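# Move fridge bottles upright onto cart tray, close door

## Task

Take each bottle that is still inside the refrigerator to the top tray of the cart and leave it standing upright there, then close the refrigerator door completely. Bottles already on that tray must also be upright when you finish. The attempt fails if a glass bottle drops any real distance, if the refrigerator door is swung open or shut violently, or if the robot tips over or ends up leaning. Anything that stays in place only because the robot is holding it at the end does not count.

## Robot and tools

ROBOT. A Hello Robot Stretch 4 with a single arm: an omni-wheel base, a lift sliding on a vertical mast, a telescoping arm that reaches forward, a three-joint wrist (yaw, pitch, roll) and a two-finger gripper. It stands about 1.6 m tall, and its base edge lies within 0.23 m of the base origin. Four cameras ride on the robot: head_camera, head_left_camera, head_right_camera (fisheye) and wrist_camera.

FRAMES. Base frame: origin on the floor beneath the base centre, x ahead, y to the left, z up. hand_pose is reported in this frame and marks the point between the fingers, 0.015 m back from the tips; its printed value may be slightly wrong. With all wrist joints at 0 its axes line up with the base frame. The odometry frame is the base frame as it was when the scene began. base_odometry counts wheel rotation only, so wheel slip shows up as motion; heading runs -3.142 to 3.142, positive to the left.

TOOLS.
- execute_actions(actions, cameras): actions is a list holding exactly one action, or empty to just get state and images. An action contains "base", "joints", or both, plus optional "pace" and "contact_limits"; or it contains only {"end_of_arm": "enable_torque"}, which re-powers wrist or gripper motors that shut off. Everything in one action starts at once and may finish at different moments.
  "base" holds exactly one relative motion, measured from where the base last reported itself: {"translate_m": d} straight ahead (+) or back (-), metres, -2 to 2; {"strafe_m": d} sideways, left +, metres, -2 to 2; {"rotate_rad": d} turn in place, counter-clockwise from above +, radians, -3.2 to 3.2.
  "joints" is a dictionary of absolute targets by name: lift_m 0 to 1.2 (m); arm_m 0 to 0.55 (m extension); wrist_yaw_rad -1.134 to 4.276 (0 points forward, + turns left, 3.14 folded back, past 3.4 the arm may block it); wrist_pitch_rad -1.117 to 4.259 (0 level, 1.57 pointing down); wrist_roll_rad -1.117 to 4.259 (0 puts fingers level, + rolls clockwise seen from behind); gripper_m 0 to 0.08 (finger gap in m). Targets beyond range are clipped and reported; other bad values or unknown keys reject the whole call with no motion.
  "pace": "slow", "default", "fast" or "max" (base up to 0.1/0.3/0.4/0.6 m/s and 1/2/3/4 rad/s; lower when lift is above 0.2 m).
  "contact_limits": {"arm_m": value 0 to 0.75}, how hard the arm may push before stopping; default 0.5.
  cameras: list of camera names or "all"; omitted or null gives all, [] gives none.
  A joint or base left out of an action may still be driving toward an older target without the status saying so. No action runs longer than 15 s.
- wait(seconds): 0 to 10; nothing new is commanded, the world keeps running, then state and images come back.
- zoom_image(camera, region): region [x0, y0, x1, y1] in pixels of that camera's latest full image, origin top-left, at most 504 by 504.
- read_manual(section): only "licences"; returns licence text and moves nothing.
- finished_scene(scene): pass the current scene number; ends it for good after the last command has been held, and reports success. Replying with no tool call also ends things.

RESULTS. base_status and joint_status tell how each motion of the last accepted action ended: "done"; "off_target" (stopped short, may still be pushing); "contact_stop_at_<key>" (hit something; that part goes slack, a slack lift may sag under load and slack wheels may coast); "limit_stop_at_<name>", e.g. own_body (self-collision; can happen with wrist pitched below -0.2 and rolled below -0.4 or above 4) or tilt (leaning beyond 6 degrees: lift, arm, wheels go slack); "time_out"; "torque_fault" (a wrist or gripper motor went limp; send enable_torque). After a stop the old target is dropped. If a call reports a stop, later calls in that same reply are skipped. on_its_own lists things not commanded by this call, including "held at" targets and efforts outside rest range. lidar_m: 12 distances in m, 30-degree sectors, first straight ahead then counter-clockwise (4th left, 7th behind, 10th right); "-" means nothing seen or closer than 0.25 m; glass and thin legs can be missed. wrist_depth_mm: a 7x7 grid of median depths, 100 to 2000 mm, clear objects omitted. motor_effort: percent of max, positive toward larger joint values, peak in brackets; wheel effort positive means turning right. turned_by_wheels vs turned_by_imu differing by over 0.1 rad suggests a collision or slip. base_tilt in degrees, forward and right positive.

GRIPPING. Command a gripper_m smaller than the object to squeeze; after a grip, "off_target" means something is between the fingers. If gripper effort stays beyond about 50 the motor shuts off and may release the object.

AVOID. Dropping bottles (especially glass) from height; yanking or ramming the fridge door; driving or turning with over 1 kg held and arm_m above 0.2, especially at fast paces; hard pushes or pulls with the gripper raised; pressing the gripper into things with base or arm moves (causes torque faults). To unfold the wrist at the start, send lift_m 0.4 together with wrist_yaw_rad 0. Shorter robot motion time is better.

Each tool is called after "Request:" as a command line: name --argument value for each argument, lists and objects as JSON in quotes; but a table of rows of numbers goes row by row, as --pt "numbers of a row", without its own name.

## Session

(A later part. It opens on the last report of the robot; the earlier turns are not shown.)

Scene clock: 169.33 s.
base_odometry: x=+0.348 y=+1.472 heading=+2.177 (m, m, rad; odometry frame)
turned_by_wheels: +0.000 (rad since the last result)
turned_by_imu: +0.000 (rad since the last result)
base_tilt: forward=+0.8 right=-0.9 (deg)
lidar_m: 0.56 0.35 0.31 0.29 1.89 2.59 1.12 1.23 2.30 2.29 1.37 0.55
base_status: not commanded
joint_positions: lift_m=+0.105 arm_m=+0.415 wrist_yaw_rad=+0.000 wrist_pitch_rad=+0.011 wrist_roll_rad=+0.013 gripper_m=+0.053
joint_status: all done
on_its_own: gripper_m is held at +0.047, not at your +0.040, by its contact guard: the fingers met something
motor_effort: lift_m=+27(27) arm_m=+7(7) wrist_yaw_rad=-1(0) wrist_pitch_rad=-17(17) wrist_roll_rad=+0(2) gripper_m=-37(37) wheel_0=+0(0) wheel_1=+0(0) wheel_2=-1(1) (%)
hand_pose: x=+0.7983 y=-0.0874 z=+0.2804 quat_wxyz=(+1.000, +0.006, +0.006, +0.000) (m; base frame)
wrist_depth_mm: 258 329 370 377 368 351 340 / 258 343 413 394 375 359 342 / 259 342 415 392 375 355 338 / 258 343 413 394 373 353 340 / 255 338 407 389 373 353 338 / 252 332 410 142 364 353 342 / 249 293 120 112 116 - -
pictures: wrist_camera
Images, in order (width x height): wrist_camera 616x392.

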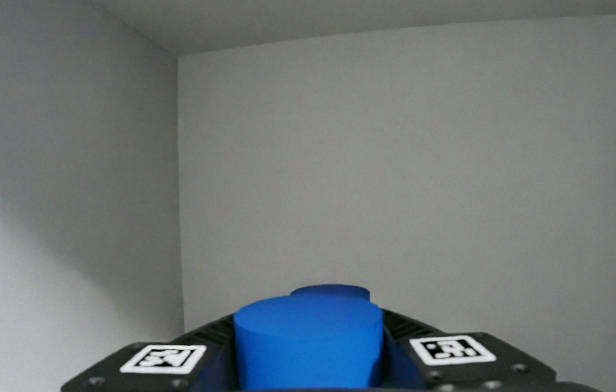

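Request:
execute_actions --actions '[{"joints":{"arm_m":0.0},"base":{"translate_m":-0.60}}]' --cameras '[]'

Request:
execute_actions --actions '[{"joints":{"lift_m":0.87},"base":{"rotate_rad":-2.644}}]' --cameras '["head_camera"]'

Scene clock: 187.33 s.
base_odometry: x=+0.690 y=+0.978 heading=+2.177 (m, m, rad; odometry frame)
turned_by_wheels: +0.000 (rad since the last result)
turned_by_imu: +0.001 (rad since the last result)
base_tilt: forward=+0.6 right=-0.9 (deg)
lidar_m: 0.96 0.68 2.54 1.82 2.06 2.00 0.57 0.57 2.16 2.16 2.03 1.14
base_status: done
joint_positions: lift_m=+0.105 arm_m=+0.001 wrist_yaw_rad=+0.000 wrist_pitch_rad=+0.011 wrist_roll_rad=+0.013 gripper_m=+0.053
joint_status: all done
on_its_own: gripper_m is held at +0.047, not at your +0.040, by its contact guard: the fingers met something
motor_effort: lift_m=+26(26) arm_m=-7(8) wrist_yaw_rad=+0(2) wrist_pitch_rad=-16(19) wrist_roll_rad=-1(1) gripper_m=-36(36) wheel_0=+0(4) wheel_1=+0(4) wheel_2=-2(9) (%)
hand_pose: x=+0.3848 y=-0.0875 z=+0.2804 quat_wxyz=(+1.000, +0.006, +0.006, +0.000) (m; base frame)
wrist_depth_mm: 554 732 1042 1205 1205 1366 1308 / 554 732 1025 1397 1366 1397 1308 / 559 750 1008 1366 946 1397 1336 / 549 741 1025 1366 1366 1366 1281 / 539 732 1025 1308 1229 1397 1336 / 539 715 946 142 904 1078 1008 / 539 621 120 112 116 - 732
pictures: none
No camera images: the call's "cameras" was empty. Leave "cameras" out to get every camera's image.

Scene clock: 191.17 s.
base_odometry: x=+0.690 y=+0.978 heading=-0.467 (m, m, rad; odometry frame)
turned_by_wheels: -2.644 (rad since the last result)
turned_by_imu: -2.614 (rad since the last result)
base_tilt: forward=+0.8 right=-0.8 (deg)
lidar_m: 0.56 2.17 2.16 2.08 1.15 1.01 0.66 2.55 1.80 1.97 2.01 0.60
base_status: done
joint_positions: lift_m=+0.870 arm_m=+0.001 wrist_yaw_rad=+0.000 wrist_pitch_rad=+0.011 wrist_roll_rad=+0.013 gripper_m=+0.053
joint_status: all done
on_its_own: gripper_m is held at +0.047, not at your +0.040, by its contact guard: the fingers met something
motor_effort: lift_m=+26(27) arm_m=-7(7) wrist_yaw_rad=+0(2) wrist_pitch_rad=-18(18) wrist_roll_rad=+1(1) gripper_m=-36(37) wheel_0=+0(5) wheel_1=-1(7) wheel_2=+1(6) (%)
hand_pose: x=+0.3848 y=-0.0875 z=+1.0454 quat_wxyz=(+1.000, +0.006, +0.006, +0.000) (m; base frame)
wrist_depth_mm: 1756 - - - 1983 1661 1499 / 1708 - - - 1983 1661 1499 / 1756 - - - 1983 1618 1464 / 1756 - - - 1921 1618 1430 / 1708 - - - 1921 1708 1464 / 1756 - - 143 976 931 1499 / 1756 1921 121 112 116 - 569
pictures: head_camera
Images, in order (width x height): head_camera 420x560.

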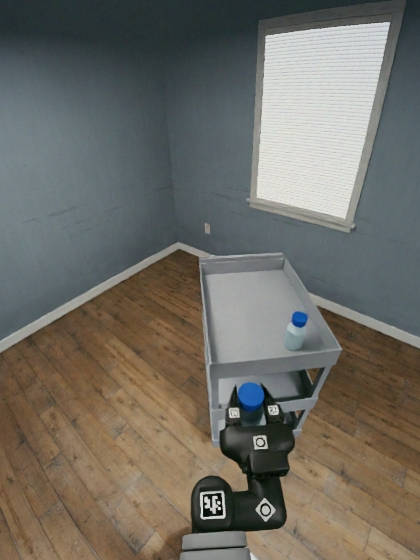

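Request:
execute_actions --actions '[{"joints":{"arm_m":0.53}}]' --cameras '[]'

Request:
execute_actions --actions '[{"joints":{"lift_m":0.762}}]' --cameras '[]'

Request:
execute_actions --actions '[{"joints":{"lift_m":0.747},"pace":"slow"}]' --cameras '["head_camera","wrist_camera"]'

Scene clock: 201.53 s.
base_odometry: x=+0.690 y=+0.978 heading=-0.467 (m, m, rad; odometry frame)
turned_by_wheels: +0.000 (rad since the last result)
turned_by_imu: +0.001 (rad since the last result)
base_tilt: forward=+0.8 right=-0.8 (deg)
lidar_m: 0.57 2.17 2.17 2.06 1.16 1.01 0.68 2.54 1.80 1.98 1.96 0.61
base_status: not commanded
joint_positions: lift_m=+0.870 arm_m=+0.529 wrist_yaw_rad=+0.000 wrist_pitch_rad=+0.011 wrist_roll_rad=+0.013 gripper_m=+0.053
joint_status: all done
on_its_own: gripper_m is held at +0.047, not at your +0.040, by its contact guard: the fingers met something
motor_effort: lift_m=+26(26) arm_m=+7(6) wrist_yaw_rad=-1(1) wrist_pitch_rad=-16(17) wrist_roll_rad=-1(1) gripper_m=-37(37) wheel_0=+0(0) wheel_1=-1(1) wheel_2=+1(1) (%)
hand_pose: x=+0.9124 y=-0.0874 z=+1.0454 quat_wxyz=(+1.000, +0.006, +0.006, +0.000) (m; base frame)
wrist_depth_mm: 1499 1708 - 1863 1537 1281 1138 / 1430 1808 - 1863 1499 1281 1138 / 1464 1708 - 1921 1537 1281 1138 / 1499 1661 - 1808 1537 1308 1138 / 1464 1756 - 1863 1537 1281 1138 / 1464 1708 1921 143 1430 1308 1138 / 1397 1576 120 112 116 - 1118
pictures: none
No camera images: the call's "cameras" was empty. Leave "cameras" out to get every camera's image.

Scene clock: 203.00 s.
base_odometry: x=+0.690 y=+0.978 heading=-0.467 (m, m, rad; odometry frame)
turned_by_wheels: +0.000 (rad since the last result)
turned_by_imu: +0.000 (rad since the last result)
base_tilt: forward=+0.7 right=-0.8 (deg)
lidar_m: 0.55 2.17 2.14 2.07 1.14 1.04 0.69 2.56 1.79 1.98 2.00 0.60
base_status: not commanded
joint_positions: lift_m=+0.762 arm_m=+0.529 wrist_yaw_rad=+0.000 wrist_pitch_rad=+0.011 wrist_roll_rad=+0.013 gripper_m=+0.053
joint_status: all done
on_its_own: gripper_m is held at +0.047, not at your +0.040, by its contact guard: the fingers met something
motor_effort: lift_m=+18(27) arm_m=+7(7) wrist_yaw_rad=-1(1) wrist_pitch_rad=-18(17) wrist_roll_rad=-1(1) gripper_m=-36(37) wheel_0=+0(0) wheel_1=-1(1) wheel_2=+1(1) (%)
hand_pose: x=+0.9124 y=-0.0874 z=+0.9380 quat_wxyz=(+1.000, +0.006, +0.006, +0.000) (m; base frame)
wrist_depth_mm: 1499 1708 - 1808 1499 1308 1160 / 1464 1661 - 1863 1537 1281 1160 / 1464 1756 - 1863 1537 1308 1138 / 1464 1756 - 1863 1537 1308 1118 / 1464 1708 - 1808 1576 1308 1138 / 1430 1618 1863 143 439 449 449 / 1430 1618 120 112 116 - 427
pictures: none
No camera images: the call's "cameras" was empty. Leave "cameras" out to get every camera's image.

Scene clock: 203.83 s.
base_odometry: x=+0.690 y=+0.978 heading=-0.467 (m, m, rad; odometry frame)
turned_by_wheels: +0.000 (rad since the last result)
turned_by_imu: +0.000 (rad since the last result)
base_tilt: forward=+0.8 right=-1.0 (deg)
lidar_m: 0.54 2.17 2.16 2.07 1.16 1.04 0.68 2.56 1.77 1.98 2.00 0.61
base_status: not commanded
joint_positions: lift_m=+0.747 arm_m=+0.529 wrist_yaw_rad=+0.000 wrist_pitch_rad=+0.007 wrist_roll_rad=+0.013 gripper_m=+0.053
joint_status: all done
on_its_own: gripper_m is held at +0.047, not at your +0.040, by its contact guard: the fingers met something
motor_effort: lift_m=+16(19) arm_m=+7(7) wrist_yaw_rad=-1(1) wrist_pitch_rad=-5(18) wrist_roll_rad=-2(0) gripper_m=-36(37) wheel_0=+0(0) wheel_1=-1(1) wheel_2=+1(1) (%)
hand_pose: x=+0.9124 y=-0.0874 z=+0.9241 quat_wxyz=(+1.000, +0.006, +0.004, +0.000) (m; base frame)
wrist_depth_mm: 1430 1708 - 1863 1537 1281 1160 / 1464 1708 - 1808 1464 1281 1138 / 1464 1708 - 1863 1499 1308 1138 / 1499 1708 - 1863 1499 1308 1138 / 1464 1708 - 1863 1537 1281 1118 / 1430 1661 1808 143 442 445 449 / 1464 1576 121 112 116 - 404
pictures: head_camera, wrist_camera
Images, in order (width x height): head_camera 420x560, wrist_camera 616x392.

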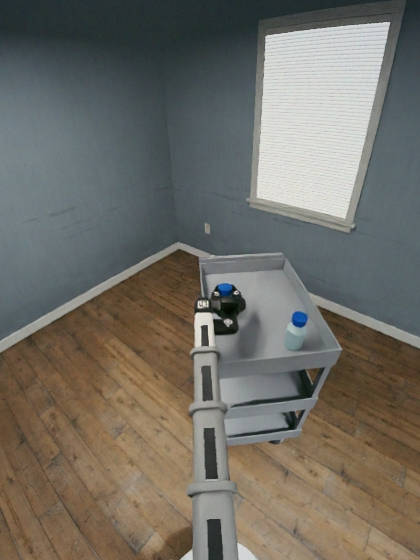

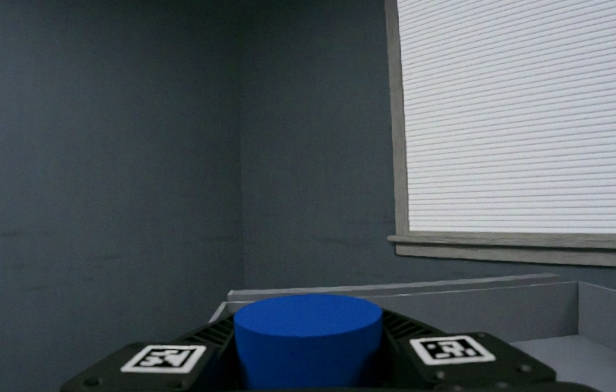

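Request:
execute_actions --actions '[{"joints":{"gripper_m":0.08}}]' --cameras '[]'

Request:
execute_actions --actions '[{"joints":{"lift_m":0.80,"arm_m":0.0},"pace":"fast"}]' --cameras '["head_camera"]'

Request:
execute_actions --actions '[{"joints":{"lift_m":0.08},"base":{"rotate_rad":2.634},"pace":"fast"}]' --cameras '[]'

Request:
execute_actions --actions '[{"joints":{"arm_m":0.4},"base":{"translate_m":0.62},"pace":"fast"}]' --cameras '["wrist_camera"]'

Scene clock: 213.43 s.
base_odometry: x=+0.690 y=+0.978 heading=-0.467 (m, m, rad; odometry frame)
turned_by_wheels: +0.000 (rad since the last result)
turned_by_imu: +0.000 (rad since the last result)
base_tilt: forward=+0.6 right=-0.9 (deg)
lidar_m: 0.56 2.18 2.18 2.07 1.15 1.02 0.67 2.56 1.82 1.98 2.00 0.60
base_status: not commanded
joint_positions: lift_m=+0.747 arm_m=+0.529 wrist_yaw_rad=+0.000 wrist_pitch_rad=+0.008 wrist_roll_rad=+0.013 gripper_m=+0.080
joint_status: all done
motor_effort: lift_m=+17(16) arm_m=+7(7) wrist_yaw_rad=+1(1) wrist_pitch_rad=-6(8) wrist_roll_rad=+0(2) gripper_m=+2(35) wheel_0=+0(1) wheel_1=-1(1) wheel_2=+1(1) (%)
hand_pose: x=+0.9123 y=-0.0875 z=+0.9240 quat_wxyz=(+1.000, +0.006, +0.004, +0.000) (m; base frame)
wrist_depth_mm: 1464 1756 - 1863 1537 1281 1182 / 1499 1708 - 1808 1464 1308 1138 / 1464 1708 - 1921 1537 1281 1138 / 1430 1708 - 1863 1537 1308 1160 / 1464 1708 - 1921 1537 1308 1138 / 1464 1661 473 141 436 442 449 / 1366 105 127 111 129 104 -
pictures: none
No camera images: the call's "cameras" was empty. Leave "cameras" out to get every camera's image.

Scene clock: 215.60 s.
base_odometry: x=+0.690 y=+0.978 heading=-0.467 (m, m, rad; odometry frame)
turned_by_wheels: +0.000 (rad since the last result)
turned_by_imu: +0.000 (rad since the last result)
base_tilt: forward=+0.8 right=-0.9 (deg)
lidar_m: 0.55 2.16 2.16 2.08 1.16 1.03 0.69 2.56 1.78 1.98 2.00 0.57
base_status: not commanded
joint_positions: lift_m=+0.800 arm_m=+0.001 wrist_yaw_rad=+0.000 wrist_pitch_rad=+0.008 wrist_roll_rad=+0.013 gripper_m=+0.080
joint_status: all done
motor_effort: lift_m=+25(24) arm_m=-7(6) wrist_yaw_rad=+1(1) wrist_pitch_rad=-8(8) wrist_roll_rad=-1(1) gripper_m=+2(2) wheel_0=+0(0) wheel_1=-1(1) wheel_2=+1(1) (%)
hand_pose: x=+0.3848 y=-0.0875 z=+0.9762 quat_wxyz=(+1.000, +0.006, +0.004, +0.000) (m; base frame)
wrist_depth_mm: 1756 - - - 1921 1661 1464 / 1661 - - - 1983 1708 1464 / 1756 - - - 1921 1661 1430 / 1756 - - - 1983 1618 1430 / 1708 - - - 1808 1661 1499 / 1708 - - 691 809 455 574 / 1661 105 163 569 364 104 -
pictures: head_camera
Images, in order (width x height): head_camera 420x560.

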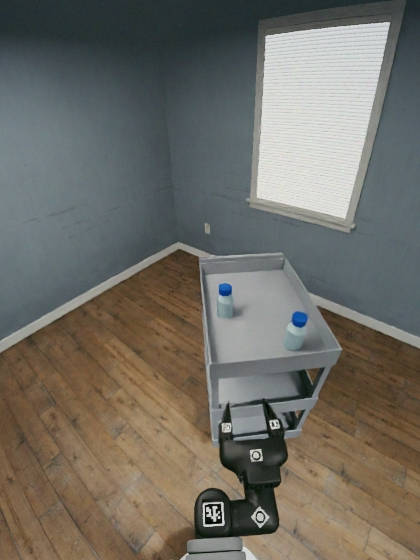

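Scene clock: 218.50 s.
base_odometry: x=+0.690 y=+0.978 heading=+2.167 (m, m, rad; odometry frame)
turned_by_wheels: +2.634 (rad since the last result)
turned_by_imu: +2.605 (rad since the last result)
base_tilt: forward=+0.7 right=-0.9 (deg)
lidar_m: 0.96 0.66 2.53 1.79 2.02 1.99 0.60 0.54 2.16 2.14 2.06 1.14
base_status: done
joint_positions: lift_m=+0.080 arm_m=+0.001 wrist_yaw_rad=+0.000 wrist_pitch_rad=+0.008 wrist_roll_rad=+0.013 gripper_m=+0.080
joint_status: all done
motor_effort: lift_m=+17(21) arm_m=-7(7) wrist_yaw_rad=+0(1) wrist_pitch_rad=-8(8) wrist_roll_rad=-1(0) gripper_m=+1(3) wheel_0=-1(7) wheel_1=+0(7) wheel_2=+0(7) (%)
hand_pose: x=+0.3849 y=-0.0874 z=+0.2568 quat_wxyz=(+1.000, +0.006, +0.004, +0.000) (m; base frame)
wrist_depth_mm: 559 741 1078 1255 1229 1366 1336 / 564 759 1060 1397 1336 1397 1336 / 564 759 1060 1336 1160 1366 1308 / 559 750 1060 1397 1336 1336 1336 / 554 741 1008 1336 946 1366 1308 / 544 715 1008 960 891 1008 960 / 512 105 163 750 647 104 -
pictures: none
No camera images: the call's "cameras" was empty. Leave "cameras" out to get every camera's image.

Scene clock: 221.40 s.
base_odometry: x=+0.342 y=+1.492 heading=+2.167 (m, m, rad; odometry frame)
turned_by_wheels: +0.000 (rad since the last result)
turned_by_imu: +0.000 (rad since the last result)
base_tilt: forward=+0.9 right=-0.9 (deg)
lidar_m: 0.54 0.38 0.29 0.28 1.88 2.61 1.14 1.23 2.29 2.28 1.34 0.54
base_status: done
joint_positions: lift_m=+0.080 arm_m=+0.399 wrist_yaw_rad=+0.000 wrist_pitch_rad=+0.008 wrist_roll_rad=+0.013 gripper_m=+0.080
joint_status: all done
motor_effort: lift_m=+17(17) arm_m=+6(8) wrist_yaw_rad=-1(2) wrist_pitch_rad=-7(9) wrist_roll_rad=-2(0) gripper_m=+2(1) wheel_0=+0(6) wheel_1=+0(5) wheel_2=+1(11) (%)
hand_pose: x=+0.7824 y=-0.0874 z=+0.2568 quat_wxyz=(+1.000, +0.006, +0.004, +0.000) (m; base frame)
wrist_depth_mm: 272 362 402 384 368 351 342 / 272 362 407 387 370 351 338 / 273 364 404 389 368 351 340 / 273 364 404 387 366 351 338 / 271 362 404 377 368 349 338 / 268 349 402 230 366 347 338 / 251 105 163 223 242 104 -
pictures: wrist_camera
Images, in order (width x height): wrist_camera 616x392.

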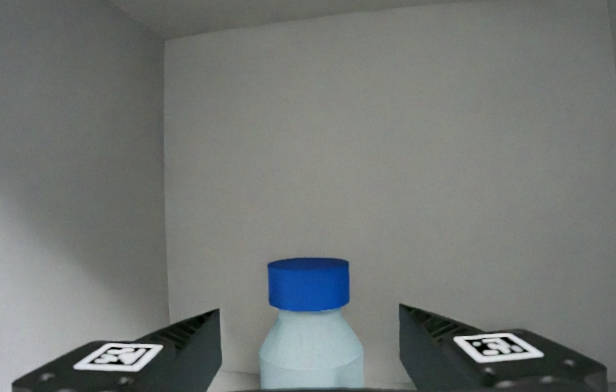

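Request:
execute_actions --actions '[{"joints":{"arm_m":0.516}}]' --cameras '["wrist_camera"]'

Request:
execute_actions --actions '[{"joints":{"gripper_m":0.04}}]' --cameras '[]'

Request:
execute_actions --actions '[{"joints":{"lift_m":0.105}}]' --cameras '["wrist_camera"]'

Scene clock: 228.63 s.
base_odometry: x=+0.342 y=+1.492 heading=+2.167 (m, m, rad; odometry frame)
turned_by_wheels: +0.000 (rad since the last result)
turned_by_imu: +0.000 (rad since the last result)
base_tilt: forward=+0.7 right=-0.7 (deg)
lidar_m: 0.55 0.37 0.30 0.29 1.92 2.61 1.12 1.24 2.31 2.28 1.31 0.54
base_status: not commanded
joint_positions: lift_m=+0.080 arm_m=+0.515 wrist_yaw_rad=+0.000 wrist_pitch_rad=+0.008 wrist_roll_rad=+0.013 gripper_m=+0.080
joint_status: all done
motor_effort: lift_m=+17(17) arm_m=+7(7) wrist_yaw_rad=+0(0) wrist_pitch_rad=-8(8) wrist_roll_rad=-1(2) gripper_m=+2(2) wheel_0=+0(0) wheel_1=+0(0) wheel_2=+1(1) (%)
hand_pose: x=+0.8983 y=-0.0874 z=+0.2568 quat_wxyz=(+1.000, +0.006, +0.004, +0.000) (m; base frame)
wrist_depth_mm: 246 297 285 271 258 247 238 / 245 297 286 271 258 245 238 / 245 296 285 271 257 245 237 / 245 296 283 268 257 245 236 / 242 294 283 271 257 245 236 / 239 294 281 142 250 242 236 / 226 105 127 109 123 104 -
pictures: wrist_camera
Images, in order (width x height): wrist_camera 616x392.

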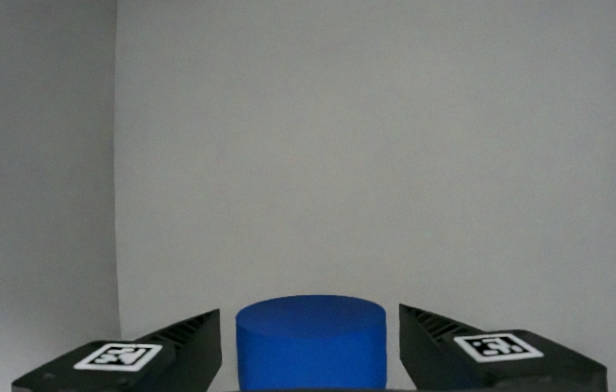

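Scene clock: 229.70 s.
base_odometry: x=+0.342 y=+1.492 heading=+2.167 (m, m, rad; odometry frame)
turned_by_wheels: +0.000 (rad since the last result)
turned_by_imu: +0.000 (rad since the last result)
base_tilt: forward=+0.9 right=-0.9 (deg)
lidar_m: 0.54 0.37 0.30 0.29 1.90 2.63 1.14 1.26 2.31 2.29 1.32 0.55
base_status: not commanded
joint_positions: lift_m=+0.080 arm_m=+0.515 wrist_yaw_rad=+0.000 wrist_pitch_rad=+0.008 wrist_roll_rad=+0.013 gripper_m=+0.053
joint_status: gripper_m off_target (ended at +0.053, target +0.040)
on_its_own: gripper_m is held at +0.047, not at your +0.040, by its contact guard: the fingers met something
motor_effort: lift_m=+17(17) arm_m=+7(7) wrist_yaw_rad=+1(1) wrist_pitch_rad=-7(8) wrist_roll_rad=+0(2) gripper_m=-39(36) wheel_0=+0(0) wheel_1=+0(0) wheel_2=+1(1) (%)
hand_pose: x=+0.8983 y=-0.0875 z=+0.2568 quat_wxyz=(+1.000, +0.006, +0.004, +0.000) (m; base frame)
wrist_depth_mm: 245 300 285 272 258 247 237 / 247 297 286 271 258 246 237 / 246 297 285 270 257 246 236 / 246 296 285 270 257 246 237 / 242 294 283 271 256 245 236 / 240 293 281 142 250 245 236 / 236 278 118 110 113 - -
pictures: none
No camera images: the call's "cameras" was empty. Leave "cameras" out to get every camera's image.

Scene clock: 230.57 s.
base_odometry: x=+0.342 y=+1.492 heading=+2.167 (m, m, rad; odometry frame)
turned_by_wheels: +0.000 (rad since the last result)
turned_by_imu: +0.000 (rad since the last result)
base_tilt: forward=+0.7 right=-0.8 (deg)
lidar_m: 0.54 0.36 0.29 0.28 1.89 2.62 1.14 1.25 2.31 2.29 1.31 0.55
base_status: not commanded
joint_positions: lift_m=+0.104 arm_m=+0.515 wrist_yaw_rad=+0.000 wrist_pitch_rad=+0.012 wrist_roll_rad=+0.013 gripper_m=+0.053
joint_status: all done
on_its_own: gripper_m is held at +0.047, not at your +0.040, by its contact guard: the fingers met something
motor_effort: lift_m=+27(28) arm_m=+7(7) wrist_yaw_rad=+1(1) wrist_pitch_rad=-19(22) wrist_roll_rad=-1(1) gripper_m=-38(38) wheel_0=+1(1) wheel_1=+0(0) wheel_2=+1(1) (%)
hand_pose: x=+0.8983 y=-0.0875 z=+0.2802 quat_wxyz=(+1.000, +0.006, +0.006, +0.000) (m; base frame)
wrist_depth_mm: 244 296 285 270 257 245 236 / 245 297 283 270 257 246 236 / 246 296 283 270 258 244 237 / 244 296 285 271 257 245 236 / 244 294 283 270 256 245 236 / 239 294 281 141 253 244 236 / 237 279 118 110 113 - -
pictures: wrist_camera
Images, in order (width x height): wrist_camera 616x392.

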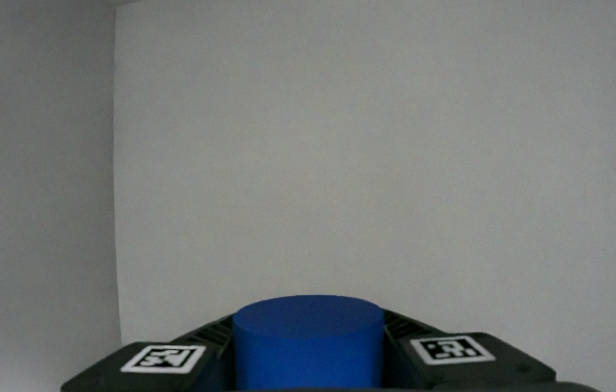

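Request:
execute_actions --actions '[{"joints":{"arm_m":0.0},"base":{"translate_m":-0.62}}]' --cameras '[]'

Request:
execute_actions --actions '[{"joints":{"lift_m":0.87},"base":{"rotate_rad":-2.644}}]' --cameras '["head_camera"]'

Request:
execute_actions --actions '[{"joints":{"arm_m":0.335}}]' --cameras '["head_camera"]'

Scene clock: 242.37 s.
base_odometry: x=+0.690 y=+0.978 heading=+2.167 (m, m, rad; odometry frame)
turned_by_wheels: +0.000 (rad since the last result)
turned_by_imu: +0.001 (rad since the last result)
base_tilt: forward=+0.8 right=-0.8 (deg)
lidar_m: 1.00 0.67 2.55 1.81 2.01 2.00 0.60 0.56 2.17 2.13 2.02 1.15
base_status: done
joint_positions: lift_m=+0.105 arm_m=+0.001 wrist_yaw_rad=+0.000 wrist_pitch_rad=+0.012 wrist_roll_rad=+0.013 gripper_m=+0.053
joint_status: all done
on_its_own: gripper_m is held at +0.047, not at your +0.040, by its contact guard: the fingers met something
motor_effort: lift_m=+25(27) arm_m=-7(9) wrist_yaw_rad=+1(2) wrist_pitch_rad=-19(19) wrist_roll_rad=+0(0) gripper_m=-37(37) wheel_0=+0(6) wheel_1=-1(6) wheel_2=-1(7) (%)
hand_pose: x=+0.3848 y=-0.0875 z=+0.2803 quat_wxyz=(+1.000, +0.006, +0.006, +0.000) (m; base frame)
wrist_depth_mm: 564 741 1098 1255 1182 1397 1308 / 559 750 1078 1430 1336 1336 1336 / 559 741 1025 1366 946 1336 1336 / 559 741 1060 1397 1336 1397 1336 / 554 741 1042 1336 1060 1366 1308 / 544 723 960 141 891 1060 1025 / 539 634 117 109 113 - 732
pictures: none
No camera images: the call's "cameras" was empty. Leave "cameras" out to get every camera's image.

Scene clock: 246.20 s.
base_odometry: x=+0.690 y=+0.978 heading=-0.477 (m, m, rad; odometry frame)
turned_by_wheels: -2.644 (rad since the last result)
turned_by_imu: -2.614 (rad since the last result)
base_tilt: forward=+0.7 right=-0.7 (deg)
lidar_m: 0.57 2.18 2.14 2.10 1.15 1.04 0.67 2.53 1.81 1.99 1.96 0.59
base_status: done
joint_positions: lift_m=+0.869 arm_m=+0.001 wrist_yaw_rad=+0.000 wrist_pitch_rad=+0.012 wrist_roll_rad=+0.013 gripper_m=+0.053
joint_status: all done
on_its_own: gripper_m is held at +0.047, not at your +0.040, by its contact guard: the fingers met something
motor_effort: lift_m=+27(28) arm_m=-7(7) wrist_yaw_rad=+0(2) wrist_pitch_rad=-18(19) wrist_roll_rad=+0(0) gripper_m=-36(37) wheel_0=+0(7) wheel_1=+0(7) wheel_2=+1(6) (%)
hand_pose: x=+0.3848 y=-0.0875 z=+1.0452 quat_wxyz=(+1.000, +0.006, +0.006, +0.000) (m; base frame)
wrist_depth_mm: 1756 - - - 1983 1618 1499 / 1756 - - - 1921 1661 1464 / 1756 - - - 1983 1576 1464 / 1756 - - - 1983 1661 1499 / 1708 - - - 1921 1661 1464 / 1756 - - 141 960 1537 1499 / 1661 1921 118 109 113 - 564
pictures: head_camera
Images, in order (width x height): head_camera 420x560.

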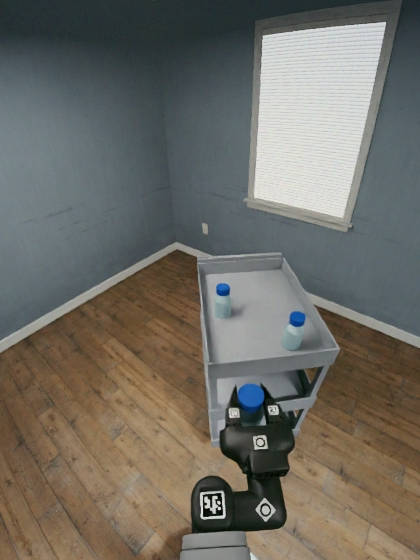

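Scene clock: 248.30 s.
base_odometry: x=+0.690 y=+0.978 heading=-0.477 (m, m, rad; odometry frame)
turned_by_wheels: +0.000 (rad since the last result)
turned_by_imu: +0.000 (rad since the last result)
base_tilt: forward=+0.8 right=-0.7 (deg)
lidar_m: 0.55 2.15 2.16 2.10 1.16 1.01 0.69 2.56 1.80 1.98 2.01 0.58
base_status: not commanded
joint_positions: lift_m=+0.869 arm_m=+0.334 wrist_yaw_rad=+0.000 wrist_pitch_rad=+0.012 wrist_roll_rad=+0.013 gripper_m=+0.053
joint_status: all done
on_its_own: gripper_m is held at +0.047, not at your +0.040, by its contact guard: the fingers met something
motor_effort: lift_m=+27(27) arm_m=+7(8) wrist_yaw_rad=-1(1) wrist_pitch_rad=-19(20) wrist_roll_rad=-1(0) gripper_m=-36(38) wheel_0=+0(1) wheel_1=-1(1) wheel_2=+1(1) (%)
hand_pose: x=+0.7174 y=-0.0874 z=+1.0452 quat_wxyz=(+1.000, +0.006, +0.006, +0.000) (m; base frame)
wrist_depth_mm: 1618 1863 - - 1661 1397 1255 / 1576 1863 - - 1661 1430 1281 / 1576 1863 - - 1661 1397 1255 / 1537 1863 - - 1708 1397 1281 / 1618 1808 - - 1661 1464 1308 / 1576 1863 - 141 1537 1397 1255 / 1537 1756 117 110 113 - 1229
pictures: head_camera
Images, in order (width x height): head_camera 420x560.

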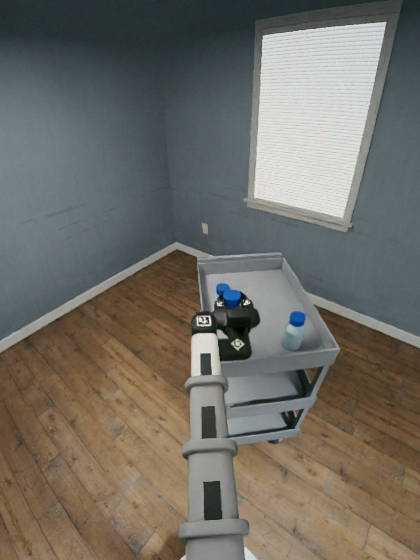

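Request:
execute_actions --actions '[{"joints":{"lift_m":0.762}}]' --cameras '[]'

Request:
execute_actions --actions '[{"joints":{"lift_m":0.747},"pace":"slow"}]' --cameras '["head_camera","wrist_camera"]'

Scene clock: 254.30 s.
base_odometry: x=+0.690 y=+0.978 heading=-0.477 (m, m, rad; odometry frame)
turned_by_wheels: +0.000 (rad since the last result)
turned_by_imu: +0.000 (rad since the last result)
base_tilt: forward=+0.7 right=-1.0 (deg)
lidar_m: 0.56 2.18 2.15 2.09 1.13 1.05 0.70 2.56 1.80 1.95 2.01 0.60
base_status: not commanded
joint_positions: lift_m=+0.762 arm_m=+0.334 wrist_yaw_rad=+0.000 wrist_pitch_rad=+0.012 wrist_roll_rad=+0.013 gripper_m=+0.053
joint_status: all done
on_its_own: gripper_m is held at +0.047, not at your +0.040, by its contact guard: the fingers met something
motor_effort: lift_m=+19(29) arm_m=+7(7) wrist_yaw_rad=-1(1) wrist_pitch_rad=-18(21) wrist_roll_rad=+0(1) gripper_m=-37(37) wheel_0=+0(0) wheel_1=+0(1) wheel_2=+1(1) (%)
hand_pose: x=+0.7174 y=-0.0874 z=+0.9378 quat_wxyz=(+1.000, +0.006, +0.006, +0.000) (m; base frame)
wrist_depth_mm: 1576 1921 - - 1708 1430 1281 / 1618 1808 - - 1661 1397 1281 / 1618 1863 - - 1708 1430 1255 / 1576 1863 - - 1756 1430 1281 / 1576 1808 - 1863 1618 1366 1255 / 1537 1863 627 141 634 615 488 / 1499 1661 118 109 113 - 427
pictures: none
No camera images: the call's "cameras" was empty. Leave "cameras" out to get every camera's image.

Scene clock: 255.13 s.
base_odometry: x=+0.690 y=+0.978 heading=-0.477 (m, m, rad; odometry frame)
turned_by_wheels: +0.000 (rad since the last result)
turned_by_imu: +0.000 (rad since the last result)
base_tilt: forward=+0.7 right=-0.8 (deg)
lidar_m: 0.54 2.18 2.16 2.09 1.19 1.03 0.69 2.54 1.79 1.96 1.97 0.59
base_status: not commanded
joint_positions: lift_m=+0.747 arm_m=+0.334 wrist_yaw_rad=+0.000 wrist_pitch_rad=+0.008 wrist_roll_rad=+0.013 gripper_m=+0.053
joint_status: all done
on_its_own: gripper_m is held at +0.047, not at your +0.040, by its contact guard: the fingers met something
motor_effort: lift_m=+17(19) arm_m=+7(7) wrist_yaw_rad=+0(1) wrist_pitch_rad=-11(20) wrist_roll_rad=-1(2) gripper_m=-38(36) wheel_0=+0(0) wheel_1=+0(0) wheel_2=+1(1) (%)
hand_pose: x=+0.7174 y=-0.0874 z=+0.9238 quat_wxyz=(+1.000, +0.006, +0.004, +0.000) (m; base frame)
wrist_depth_mm: 1576 1863 - - 1708 1397 1281 / 1576 1863 - - 1708 1366 1255 / 1576 1808 - - 1708 1397 1255 / 1576 1863 - - 1661 1430 1255 / 1618 1863 - 691 1576 1366 1255 / 1576 1808 621 141 621 585 484 / 1537 1661 118 109 113 - 407
pictures: head_camera, wrist_camera
Images, in order (width x height): head_camera 420x560, wrist_camera 616x392.

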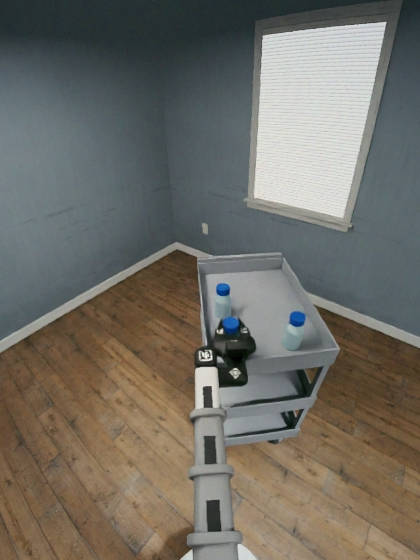

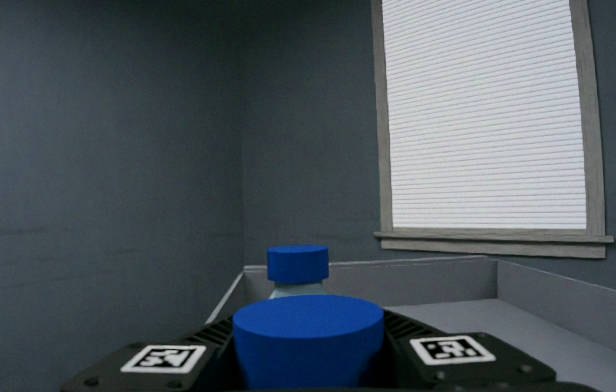

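Request:
execute_actions --actions '[{"joints":{"gripper_m":0.08}}]' --cameras '[]'

Request:
execute_actions --actions '[{"joints":{"lift_m":0.80,"arm_m":0.0},"pace":"fast"}]' --cameras '["head_camera","wrist_camera"]'

Scene clock: 261.77 s.
base_odometry: x=+0.690 y=+0.978 heading=-0.477 (m, m, rad; odometry frame)
turned_by_wheels: +0.000 (rad since the last result)
turned_by_imu: +0.000 (rad since the last result)
base_tilt: forward=+0.7 right=-1.0 (deg)
lidar_m: 0.58 2.18 2.13 2.04 1.14 1.06 0.68 2.56 1.82 1.96 2.01 0.60
base_status: not commanded
joint_positions: lift_m=+0.747 arm_m=+0.334 wrist_yaw_rad=+0.000 wrist_pitch_rad=+0.008 wrist_roll_rad=+0.013 gripper_m=+0.080
joint_status: all done
motor_effort: lift_m=+16(16) arm_m=+7(7) wrist_yaw_rad=+0(0) wrist_pitch_rad=-7(9) wrist_roll_rad=-1(0) gripper_m=+3(32) wheel_0=+0(1) wheel_1=-1(1) wheel_2=+1(1) (%)
hand_pose: x=+0.7173 y=-0.0874 z=+0.9238 quat_wxyz=(+1.000, +0.006, +0.004, +0.000) (m; base frame)
wrist_depth_mm: 1576 1808 - - 1708 1430 1281 / 1618 1808 - - 1708 1430 1255 / 1576 1863 - - 1708 1430 1255 / 1576 1863 - - 1708 1464 1281 / 1576 1808 - 699 1576 1336 1229 / 1537 1921 492 143 615 591 484 / 1464 105 128 109 124 104 -
pictures: none
No camera images: the call's "cameras" was empty. Leave "cameras" out to get every camera's image.

Scene clock: 263.53 s.
base_odometry: x=+0.690 y=+0.978 heading=-0.477 (m, m, rad; odometry frame)
turned_by_wheels: +0.000 (rad since the last result)
turned_by_imu: +0.000 (rad since the last result)
base_tilt: forward=+0.8 right=-0.7 (deg)
lidar_m: 0.56 2.17 2.15 2.07 1.18 1.05 0.68 2.54 1.77 1.96 2.02 0.60
base_status: not commanded
joint_positions: lift_m=+0.800 arm_m=+0.001 wrist_yaw_rad=+0.000 wrist_pitch_rad=+0.008 wrist_roll_rad=+0.013 gripper_m=+0.080
joint_status: all done
motor_effort: lift_m=+24(28) arm_m=-7(8) wrist_yaw_rad=+0(0) wrist_pitch_rad=-6(8) wrist_roll_rad=+0(2) gripper_m=+3(2) wheel_0=+0(1) wheel_1=+0(1) wheel_2=+2(2) (%)
hand_pose: x=+0.3848 y=-0.0875 z=+0.9762 quat_wxyz=(+1.000, +0.006, +0.004, +0.000) (m; base frame)
wrist_depth_mm: 1756 - - - 1921 1661 1499 / 1808 - - - 1983 1618 1464 / 1808 - - - 1921 1618 1499 / 1708 - - - 1983 1661 1464 / 1708 - - - 1921 1618 1464 / 1756 - - 466 820 455 1397 / 1708 105 162 433 364 104 -
pictures: head_camera, wrist_camera
Images, in order (width x height): head_camera 420x560, wrist_camera 616x392.

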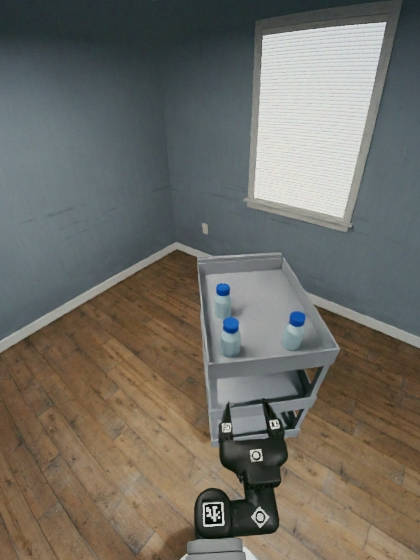

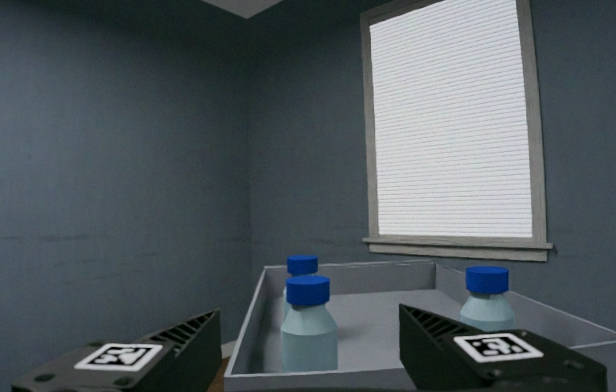

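Request:
execute_actions --actions '[{"joints":{"gripper_m":0.0},"base":{"rotate_rad":0.47},"pace":"fast"}]' --cameras '[]'

Request:
execute_actions --actions '[{"joints":{"lift_m":0.3},"base":{"translate_m":-1.03},"pace":"fast"}]' --cameras '[]'

Request:
execute_actions --actions '[{"base":{"rotate_rad":1.11}}]' --cameras '["head_camera"]'

Scene clock: 289.70 s.
base_odometry: x=+0.690 y=+0.978 heading=-0.007 (m, m, rad; odometry frame)
turned_by_wheels: +0.470 (rad since the last result)
turned_by_imu: +0.465 (rad since the last result)
base_tilt: forward=+0.9 right=-1.0 (deg)
lidar_m: 2.16 2.16 2.16 1.73 1.15 0.64 2.56 1.81 1.95 2.01 0.62 0.56
base_status: done
joint_positions: lift_m=+0.800 arm_m=+0.001 wrist_yaw_rad=+0.000 wrist_pitch_rad=+0.008 wrist_roll_rad=+0.013 gripper_m=+0.000
joint_status: all done
motor_effort: lift_m=+24(25) arm_m=-7(7) wrist_yaw_rad=+0(1) wrist_pitch_rad=-8(7) wrist_roll_rad=-1(1) gripper_m=-2(2) wheel_0=-1(6) wheel_1=-1(5) wheel_2=+1(6) (%)
hand_pose: x=+0.3848 y=-0.0874 z=+0.9762 quat_wxyz=(+1.000, +0.006, +0.004, +0.000) (m; base frame)
wrist_depth_mm: 1661 1756 - - - - 1756 / 1708 1808 - - - - 1756 / 1661 1808 1983 - - - 1756 / 1708 1808 1983 - - - 1756 / 1618 1756 1983 - - - 1708 / 1618 1808 1921 - - - 521 / 1661 1808 1863 106 - - 500
pictures: none
No camera images: the call's "cameras" was empty. Leave "cameras" out to get every camera's image.

Scene clock: 293.77 s.
base_odometry: x=-0.340 y=+0.986 heading=-0.007 (m, m, rad; odometry frame)
turned_by_wheels: +0.000 (rad since the last result)
turned_by_imu: +0.002 (rad since the last result)
base_tilt: forward=+0.7 right=-0.8 (deg)
lidar_m: 1.54 0.40 0.38 0.69 1.32 1.49 1.62 1.58 1.07 1.39 2.33 1.49
base_status: done
joint_positions: lift_m=+0.300 arm_m=+0.001 wrist_yaw_rad=+0.000 wrist_pitch_rad=+0.008 wrist_roll_rad=+0.013 gripper_m=+0.000
joint_status: all done
motor_effort: lift_m=+17(24) arm_m=-7(7) wrist_yaw_rad=+0(0) wrist_pitch_rad=-7(9) wrist_roll_rad=-3(1) gripper_m=-2(3) wheel_0=+1(5) wheel_1=+1(6) wheel_2=+0(9) (%)
hand_pose: x=+0.3848 y=-0.0874 z=+0.4769 quat_wxyz=(+1.000, +0.006, +0.004, +0.000) (m; base frame)
wrist_depth_mm: - - - - - - - / - - - - - - - / - - - - 1464 - - / - - - - - - - / - - - - - - - / 1863 1921 1921 1921 1281 1397 1708 / 1281 1229 1308 106 640 1160 1182
pictures: none
No camera images: the call's "cameras" was empty. Leave "cameras" out to get every camera's image.

Scene clock: 295.53 s.
base_odometry: x=-0.340 y=+0.986 heading=+1.103 (m, m, rad; odometry frame)
turned_by_wheels: +1.110 (rad since the last result)
turned_by_imu: +1.098 (rad since the last result)
base_tilt: forward=+0.7 right=-0.8 (deg)
lidar_m: 0.40 0.74 1.32 1.50 1.60 1.60 1.42 1.56 2.35 1.48 1.57 0.40
base_status: done
joint_positions: lift_m=+0.300 arm_m=+0.001 wrist_yaw_rad=+0.000 wrist_pitch_rad=+0.008 wrist_roll_rad=+0.013 gripper_m=+0.000
joint_status: not commanded
motor_effort: lift_m=+19(19) arm_m=-7(7) wrist_yaw_rad=+0(0) wrist_pitch_rad=-7(6) wrist_roll_rad=-1(1) gripper_m=-3(2) wheel_0=+0(5) wheel_1=+1(5) wheel_2=+1(6) (%)
hand_pose: x=+0.3848 y=-0.0874 z=+0.4767 quat_wxyz=(+1.000, +0.006, +0.004, +0.000) (m; base frame)
wrist_depth_mm: 778 436 314 249 206 198 - / 778 433 312 249 206 191 - / 759 430 314 249 207 188 - / 778 430 314 250 208 189 - / 778 430 314 251 207 189 - / 778 439 315 237 206 188 1661 / 798 439 306 106 151 187 1182
pictures: head_camera
Images, in order (width x height): head_camera 420x560.

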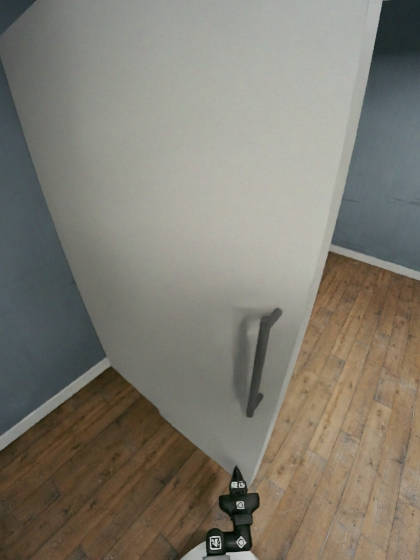

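Request:
execute_actions --actions '[{"joints":{"arm_m":0.27},"pace":"slow","contact_limits":{"arm_m":0.3}}]' --cameras '["head_camera"]'

Request:
wait --seconds 3

Scene clock: 306.80 s.
base_odometry: x=-0.340 y=+0.986 heading=+1.103 (m, m, rad; odometry frame)
turned_by_wheels: +0.000 (rad since the last result)
turned_by_imu: +0.001 (rad since the last result)
base_tilt: forward=+0.8 right=-0.7 (deg)
lidar_m: 0.69 0.81 1.31 1.48 1.59 1.60 1.38 1.57 2.35 1.48 1.53 0.67
base_status: not commanded
joint_positions: lift_m=+0.300 arm_m=+0.269 wrist_yaw_rad=+0.000 wrist_pitch_rad=+0.008 wrist_roll_rad=+0.013 gripper_m=+0.000
joint_status: all done
motor_effort: lift_m=+18(18) arm_m=+7(13) wrist_yaw_rad=+1(20) wrist_pitch_rad=-8(8) wrist_roll_rad=+1(1) gripper_m=-1(2) wheel_0=+1(2) wheel_1=+0(2) wheel_2=+1(4) (%)
contact_limits: arm_m 0.3
hand_pose: x=+0.6523 y=-0.0874 z=+0.4767 quat_wxyz=(+1.000, +0.006, +0.004, +0.000) (m; base frame)
wrist_depth_mm: 274 259 243 228 216 206 - / 273 256 242 228 216 206 198 / 273 256 241 228 216 205 197 / 272 256 239 228 216 204 197 / 270 257 241 228 216 204 197 / 272 255 240 224 213 204 197 / 272 256 238 106 160 203 -
pictures: head_camera
Images, in order (width x height): head_camera 420x560.

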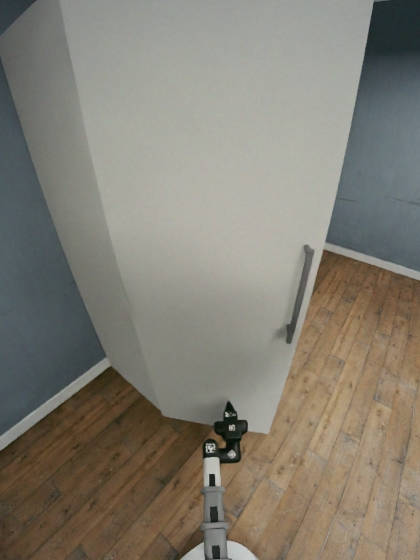

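Scene clock: 309.80 s.
base_odometry: x=-0.340 y=+0.986 heading=+1.103 (m, m, rad; odometry frame)
turned_by_wheels: +0.000 (rad since the last result)
turned_by_imu: +0.000 (rad since the last result)
base_tilt: forward=+0.8 right=-0.8 (deg)
lidar_m: 0.84 0.83 1.33 1.51 1.59 1.60 1.41 1.54 2.36 1.49 1.55 3.02
base_status: not commanded
joint_positions: lift_m=+0.300 arm_m=+0.269 wrist_yaw_rad=+0.000 wrist_pitch_rad=+0.008 wrist_roll_rad=+0.013 gripper_m=+0.000
joint_status: all done
motor_effort: lift_m=+19(18) arm_m=+7(13) wrist_yaw_rad=+0(20) wrist_pitch_rad=-8(8) wrist_roll_rad=+1(1) gripper_m=-3(2) wheel_0=+1(2) wheel_1=+1(2) wheel_2=+1(4) (%)
contact_limits: arm_m 0.3
hand_pose: x=+0.6523 y=-0.0874 z=+0.4767 quat_wxyz=(+1.000, +0.006, +0.004, +0.000) (m; base frame)
wrist_depth_mm: 394 459 569 732 - - - / 392 462 569 715 - - - / 394 459 564 715 - - - / 392 459 564 707 - - - / 392 459 559 699 - - - / 387 452 549 647 1756 1708 1708 / 387 449 500 106 634 1160 1160
wait: 3.00 s; at rest by 0.27 s
pictures: head_camera, head_left_camera, head_right_camera, wrist_camera
Images, in order (width x height): head_camera 420x560, head_left_camera 420x672, head_right_camera 420x672, wrist_camera 616x392.

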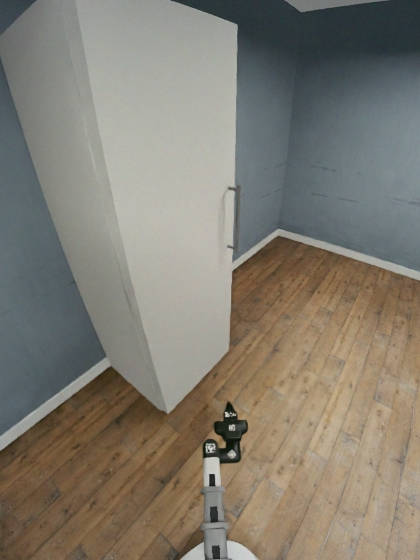

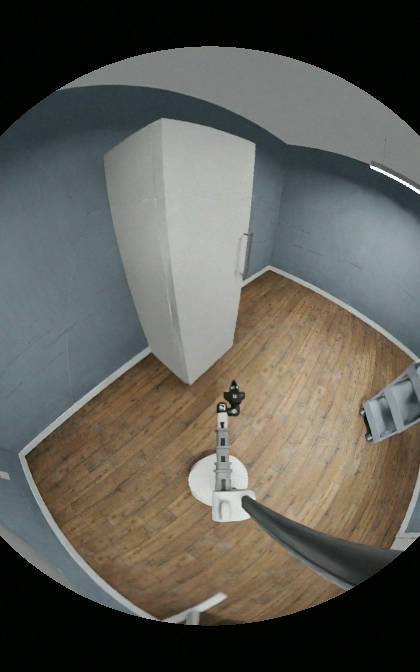

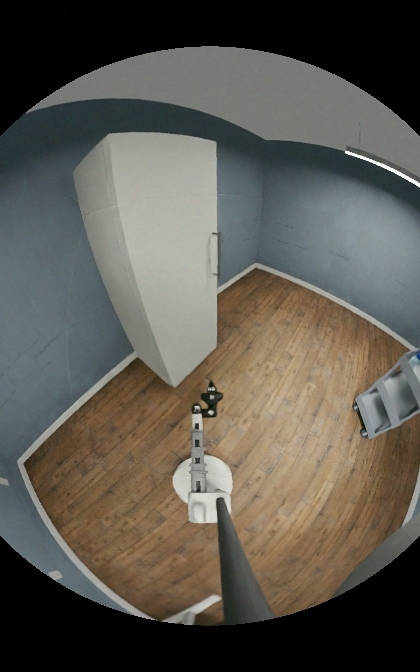

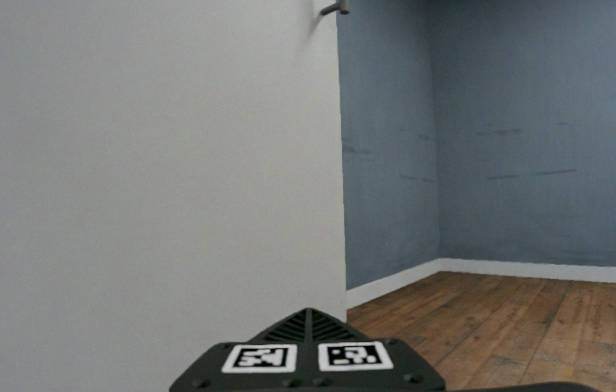

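Request:
zoom_image --camera "head_camera" --region '[90, 300, 260, 430]'

Request:
wait --seconds 3

Region (90, 300, 260, 430) of head_camera's 420x560 image, scaled by 2.965, with more detail than that image has; it fills the top 385 rows of this view, and the rest is white.

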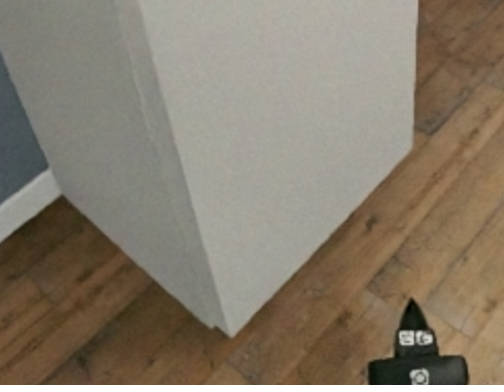

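Scene clock: 316.50 s.
base_odometry: x=-0.340 y=+0.986 heading=+1.103 (m, m, rad; odometry frame)
turned_by_wheels: +0.000 (rad since the last result)
turned_by_imu: +0.001 (rad since the last result)
base_tilt: forward=+0.8 right=-0.9 (deg)
lidar_m: 0.87 0.82 1.31 1.52 1.62 1.58 1.38 1.55 2.33 1.49 1.56 3.03
base_status: not commanded
joint_positions: lift_m=+0.300 arm_m=+0.269 wrist_yaw_rad=+0.000 wrist_pitch_rad=+0.008 wrist_roll_rad=+0.013 gripper_m=+0.000
joint_status: all done
motor_effort: lift_m=+19(18) arm_m=+7(13) wrist_yaw_rad=+0(20) wrist_pitch_rad=-6(8) wrist_roll_rad=+0(1) gripper_m=-2(2) wheel_0=+2(2) wheel_1=+0(2) wheel_2=+1(4) (%)
contact_limits: arm_m 0.3
hand_pose: x=+0.6523 y=-0.0874 z=+0.4767 quat_wxyz=(+1.000, +0.006, +0.004, +0.000) (m; base frame)
wrist_depth_mm: 394 459 569 741 - - - / 394 459 564 707 - - - / 397 462 569 715 - - - / 392 455 564 707 - - - / 392 455 554 699 - - - / 389 449 554 647 1808 1708 1618 / 389 449 500 106 640 1160 1160
wait: 3.00 s; at rest from the start
pictures: head_camera, head_left_camera, head_right_camera, wrist_camera
Images, in order (width x height): head_camera 420x560, head_left_camera 420x672, head_right_camera 420x672, wrist_camera 616x392.

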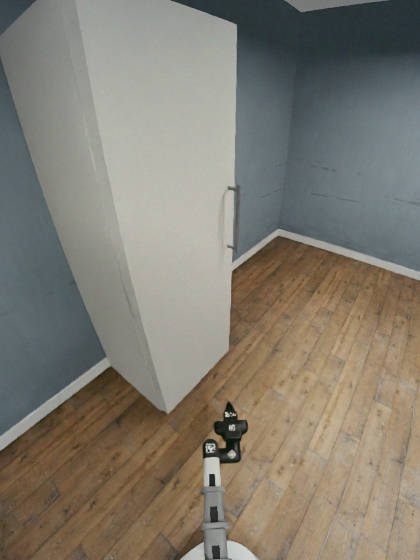

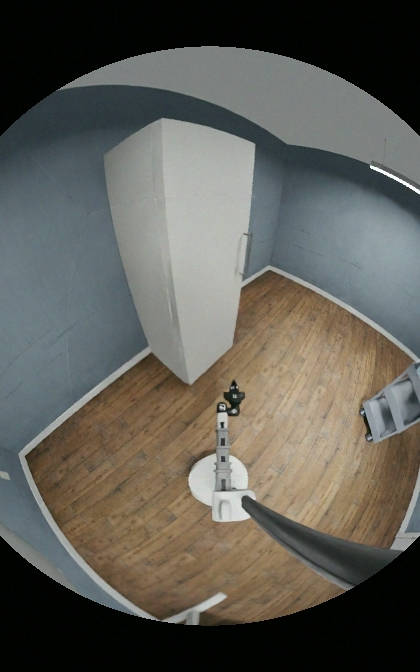

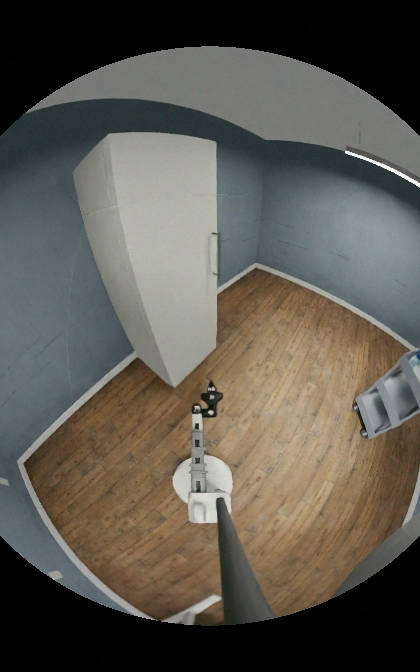

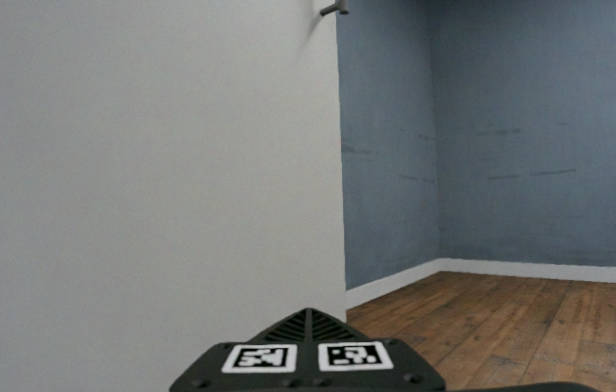

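Request:
execute_actions --actions '[{"base":{"translate_m":0.26},"joints":{"arm_m":0.42,"wrist_yaw_rad":0.4},"pace":"fast"}]' --cameras '["head_camera"]'

Scene clock: 328.93 s.
base_odometry: x=-0.223 y=+1.218 heading=+1.103 (m, m, rad; odometry frame)
turned_by_wheels: +0.000 (rad since the last result)
turned_by_imu: +0.000 (rad since the last result)
base_tilt: forward=+0.8 right=-0.8 (deg)
lidar_m: 0.64 0.60 1.14 1.32 1.81 1.76 1.70 2.17 2.51 1.48 2.93 2.62
base_status: done
joint_positions: lift_m=+0.300 arm_m=+0.419 wrist_yaw_rad=+0.400 wrist_pitch_rad=+0.008 wrist_roll_rad=+0.013 gripper_m=+0.000
joint_status: all done
motor_effort: lift_m=+18(19) arm_m=+6(7) wrist_yaw_rad=+0(6) wrist_pitch_rad=-10(7) wrist_roll_rad=+0(2) gripper_m=-1(2) wheel_0=+0(6) wheel_1=+1(8) wheel_2=+1(11) (%)
hand_pose: x=+0.8196 y=+0.0023 z=+0.4767 quat_wxyz=(+0.980, +0.005, +0.005, +0.199) (m; base frame)
wrist_depth_mm: 128 140 156 173 197 229 262 / 128 140 155 173 196 227 259 / 128 139 154 172 193 225 255 / 127 139 154 171 193 223 253 / 127 138 153 171 191 222 251 / 126 137 152 164 191 220 251 / 125 136 145 106 152 220 250
pictures: head_camera
Images, in order (width x height): head_camera 420x560.

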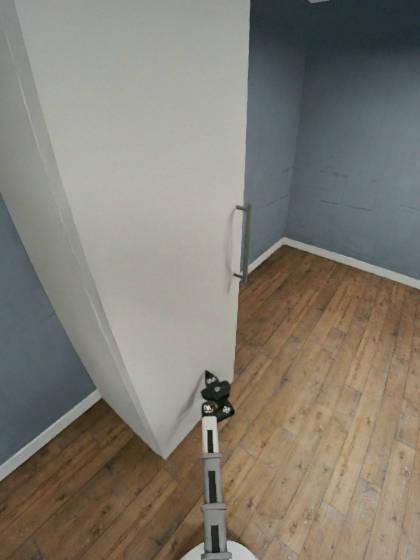

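The fingertip is about 5 mm from the door, so a short slow push is enough to confirm it is shut.

Request:
execute_actions --actions '[{"joints":{"arm_m":0.436},"pace":"slow","contact_limits":{"arm_m":0.1}}]' --cameras '["head_camera"]'

Scene clock: 334.13 s.
base_odometry: x=-0.223 y=+1.218 heading=+1.102 (m, m, rad; odometry frame)
turned_by_wheels: -0.001 (rad since the last result)
turned_by_imu: -0.001 (rad since the last result)
base_tilt: forward=+0.9 right=-0.9 (deg)
lidar_m: 0.66 0.59 1.15 1.28 1.80 1.79 1.67 2.14 2.51 1.44 2.94 2.65
base_status: not commanded
joint_positions: lift_m=+0.300 arm_m=+0.429 wrist_yaw_rad=+0.394 wrist_pitch_rad=+0.007 wrist_roll_rad=+0.013 gripper_m=+0.000
joint_status: arm_m contact_stop (moved +0.011 of +0.017)
on_its_own: arm_m is slack since a contact_stop (your +0.436 is given up); wrist_yaw_rad is at rest, and its effort (+17) is outside its rest range (-13 to +13)
motor_effort: lift_m=+19(19) arm_m=+0(13) wrist_yaw_rad=+17(17) wrist_pitch_rad=-6(8) wrist_roll_rad=+0(0) gripper_m=-1(2) wheel_0=+0(1) wheel_1=+1(1) wheel_2=-11(11) (%)
contact_limits: arm_m 0.1
hand_pose: x=+0.8303 y=+0.0009 z=+0.4768 quat_wxyz=(+0.981, +0.005, +0.005, +0.196) (m; base frame)
wrist_depth_mm: 125 137 152 169 194 229 259 / 125 136 151 170 193 224 258 / 124 136 151 169 191 221 253 / 124 135 150 168 190 220 251 / 123 135 150 167 188 219 250 / 123 134 149 161 189 218 247 / 122 133 141 106 150 218 250
pictures: head_camera
Images, in order (width x height): head_camera 420x560.

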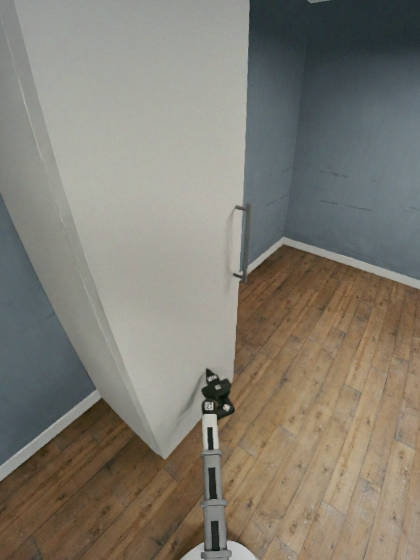

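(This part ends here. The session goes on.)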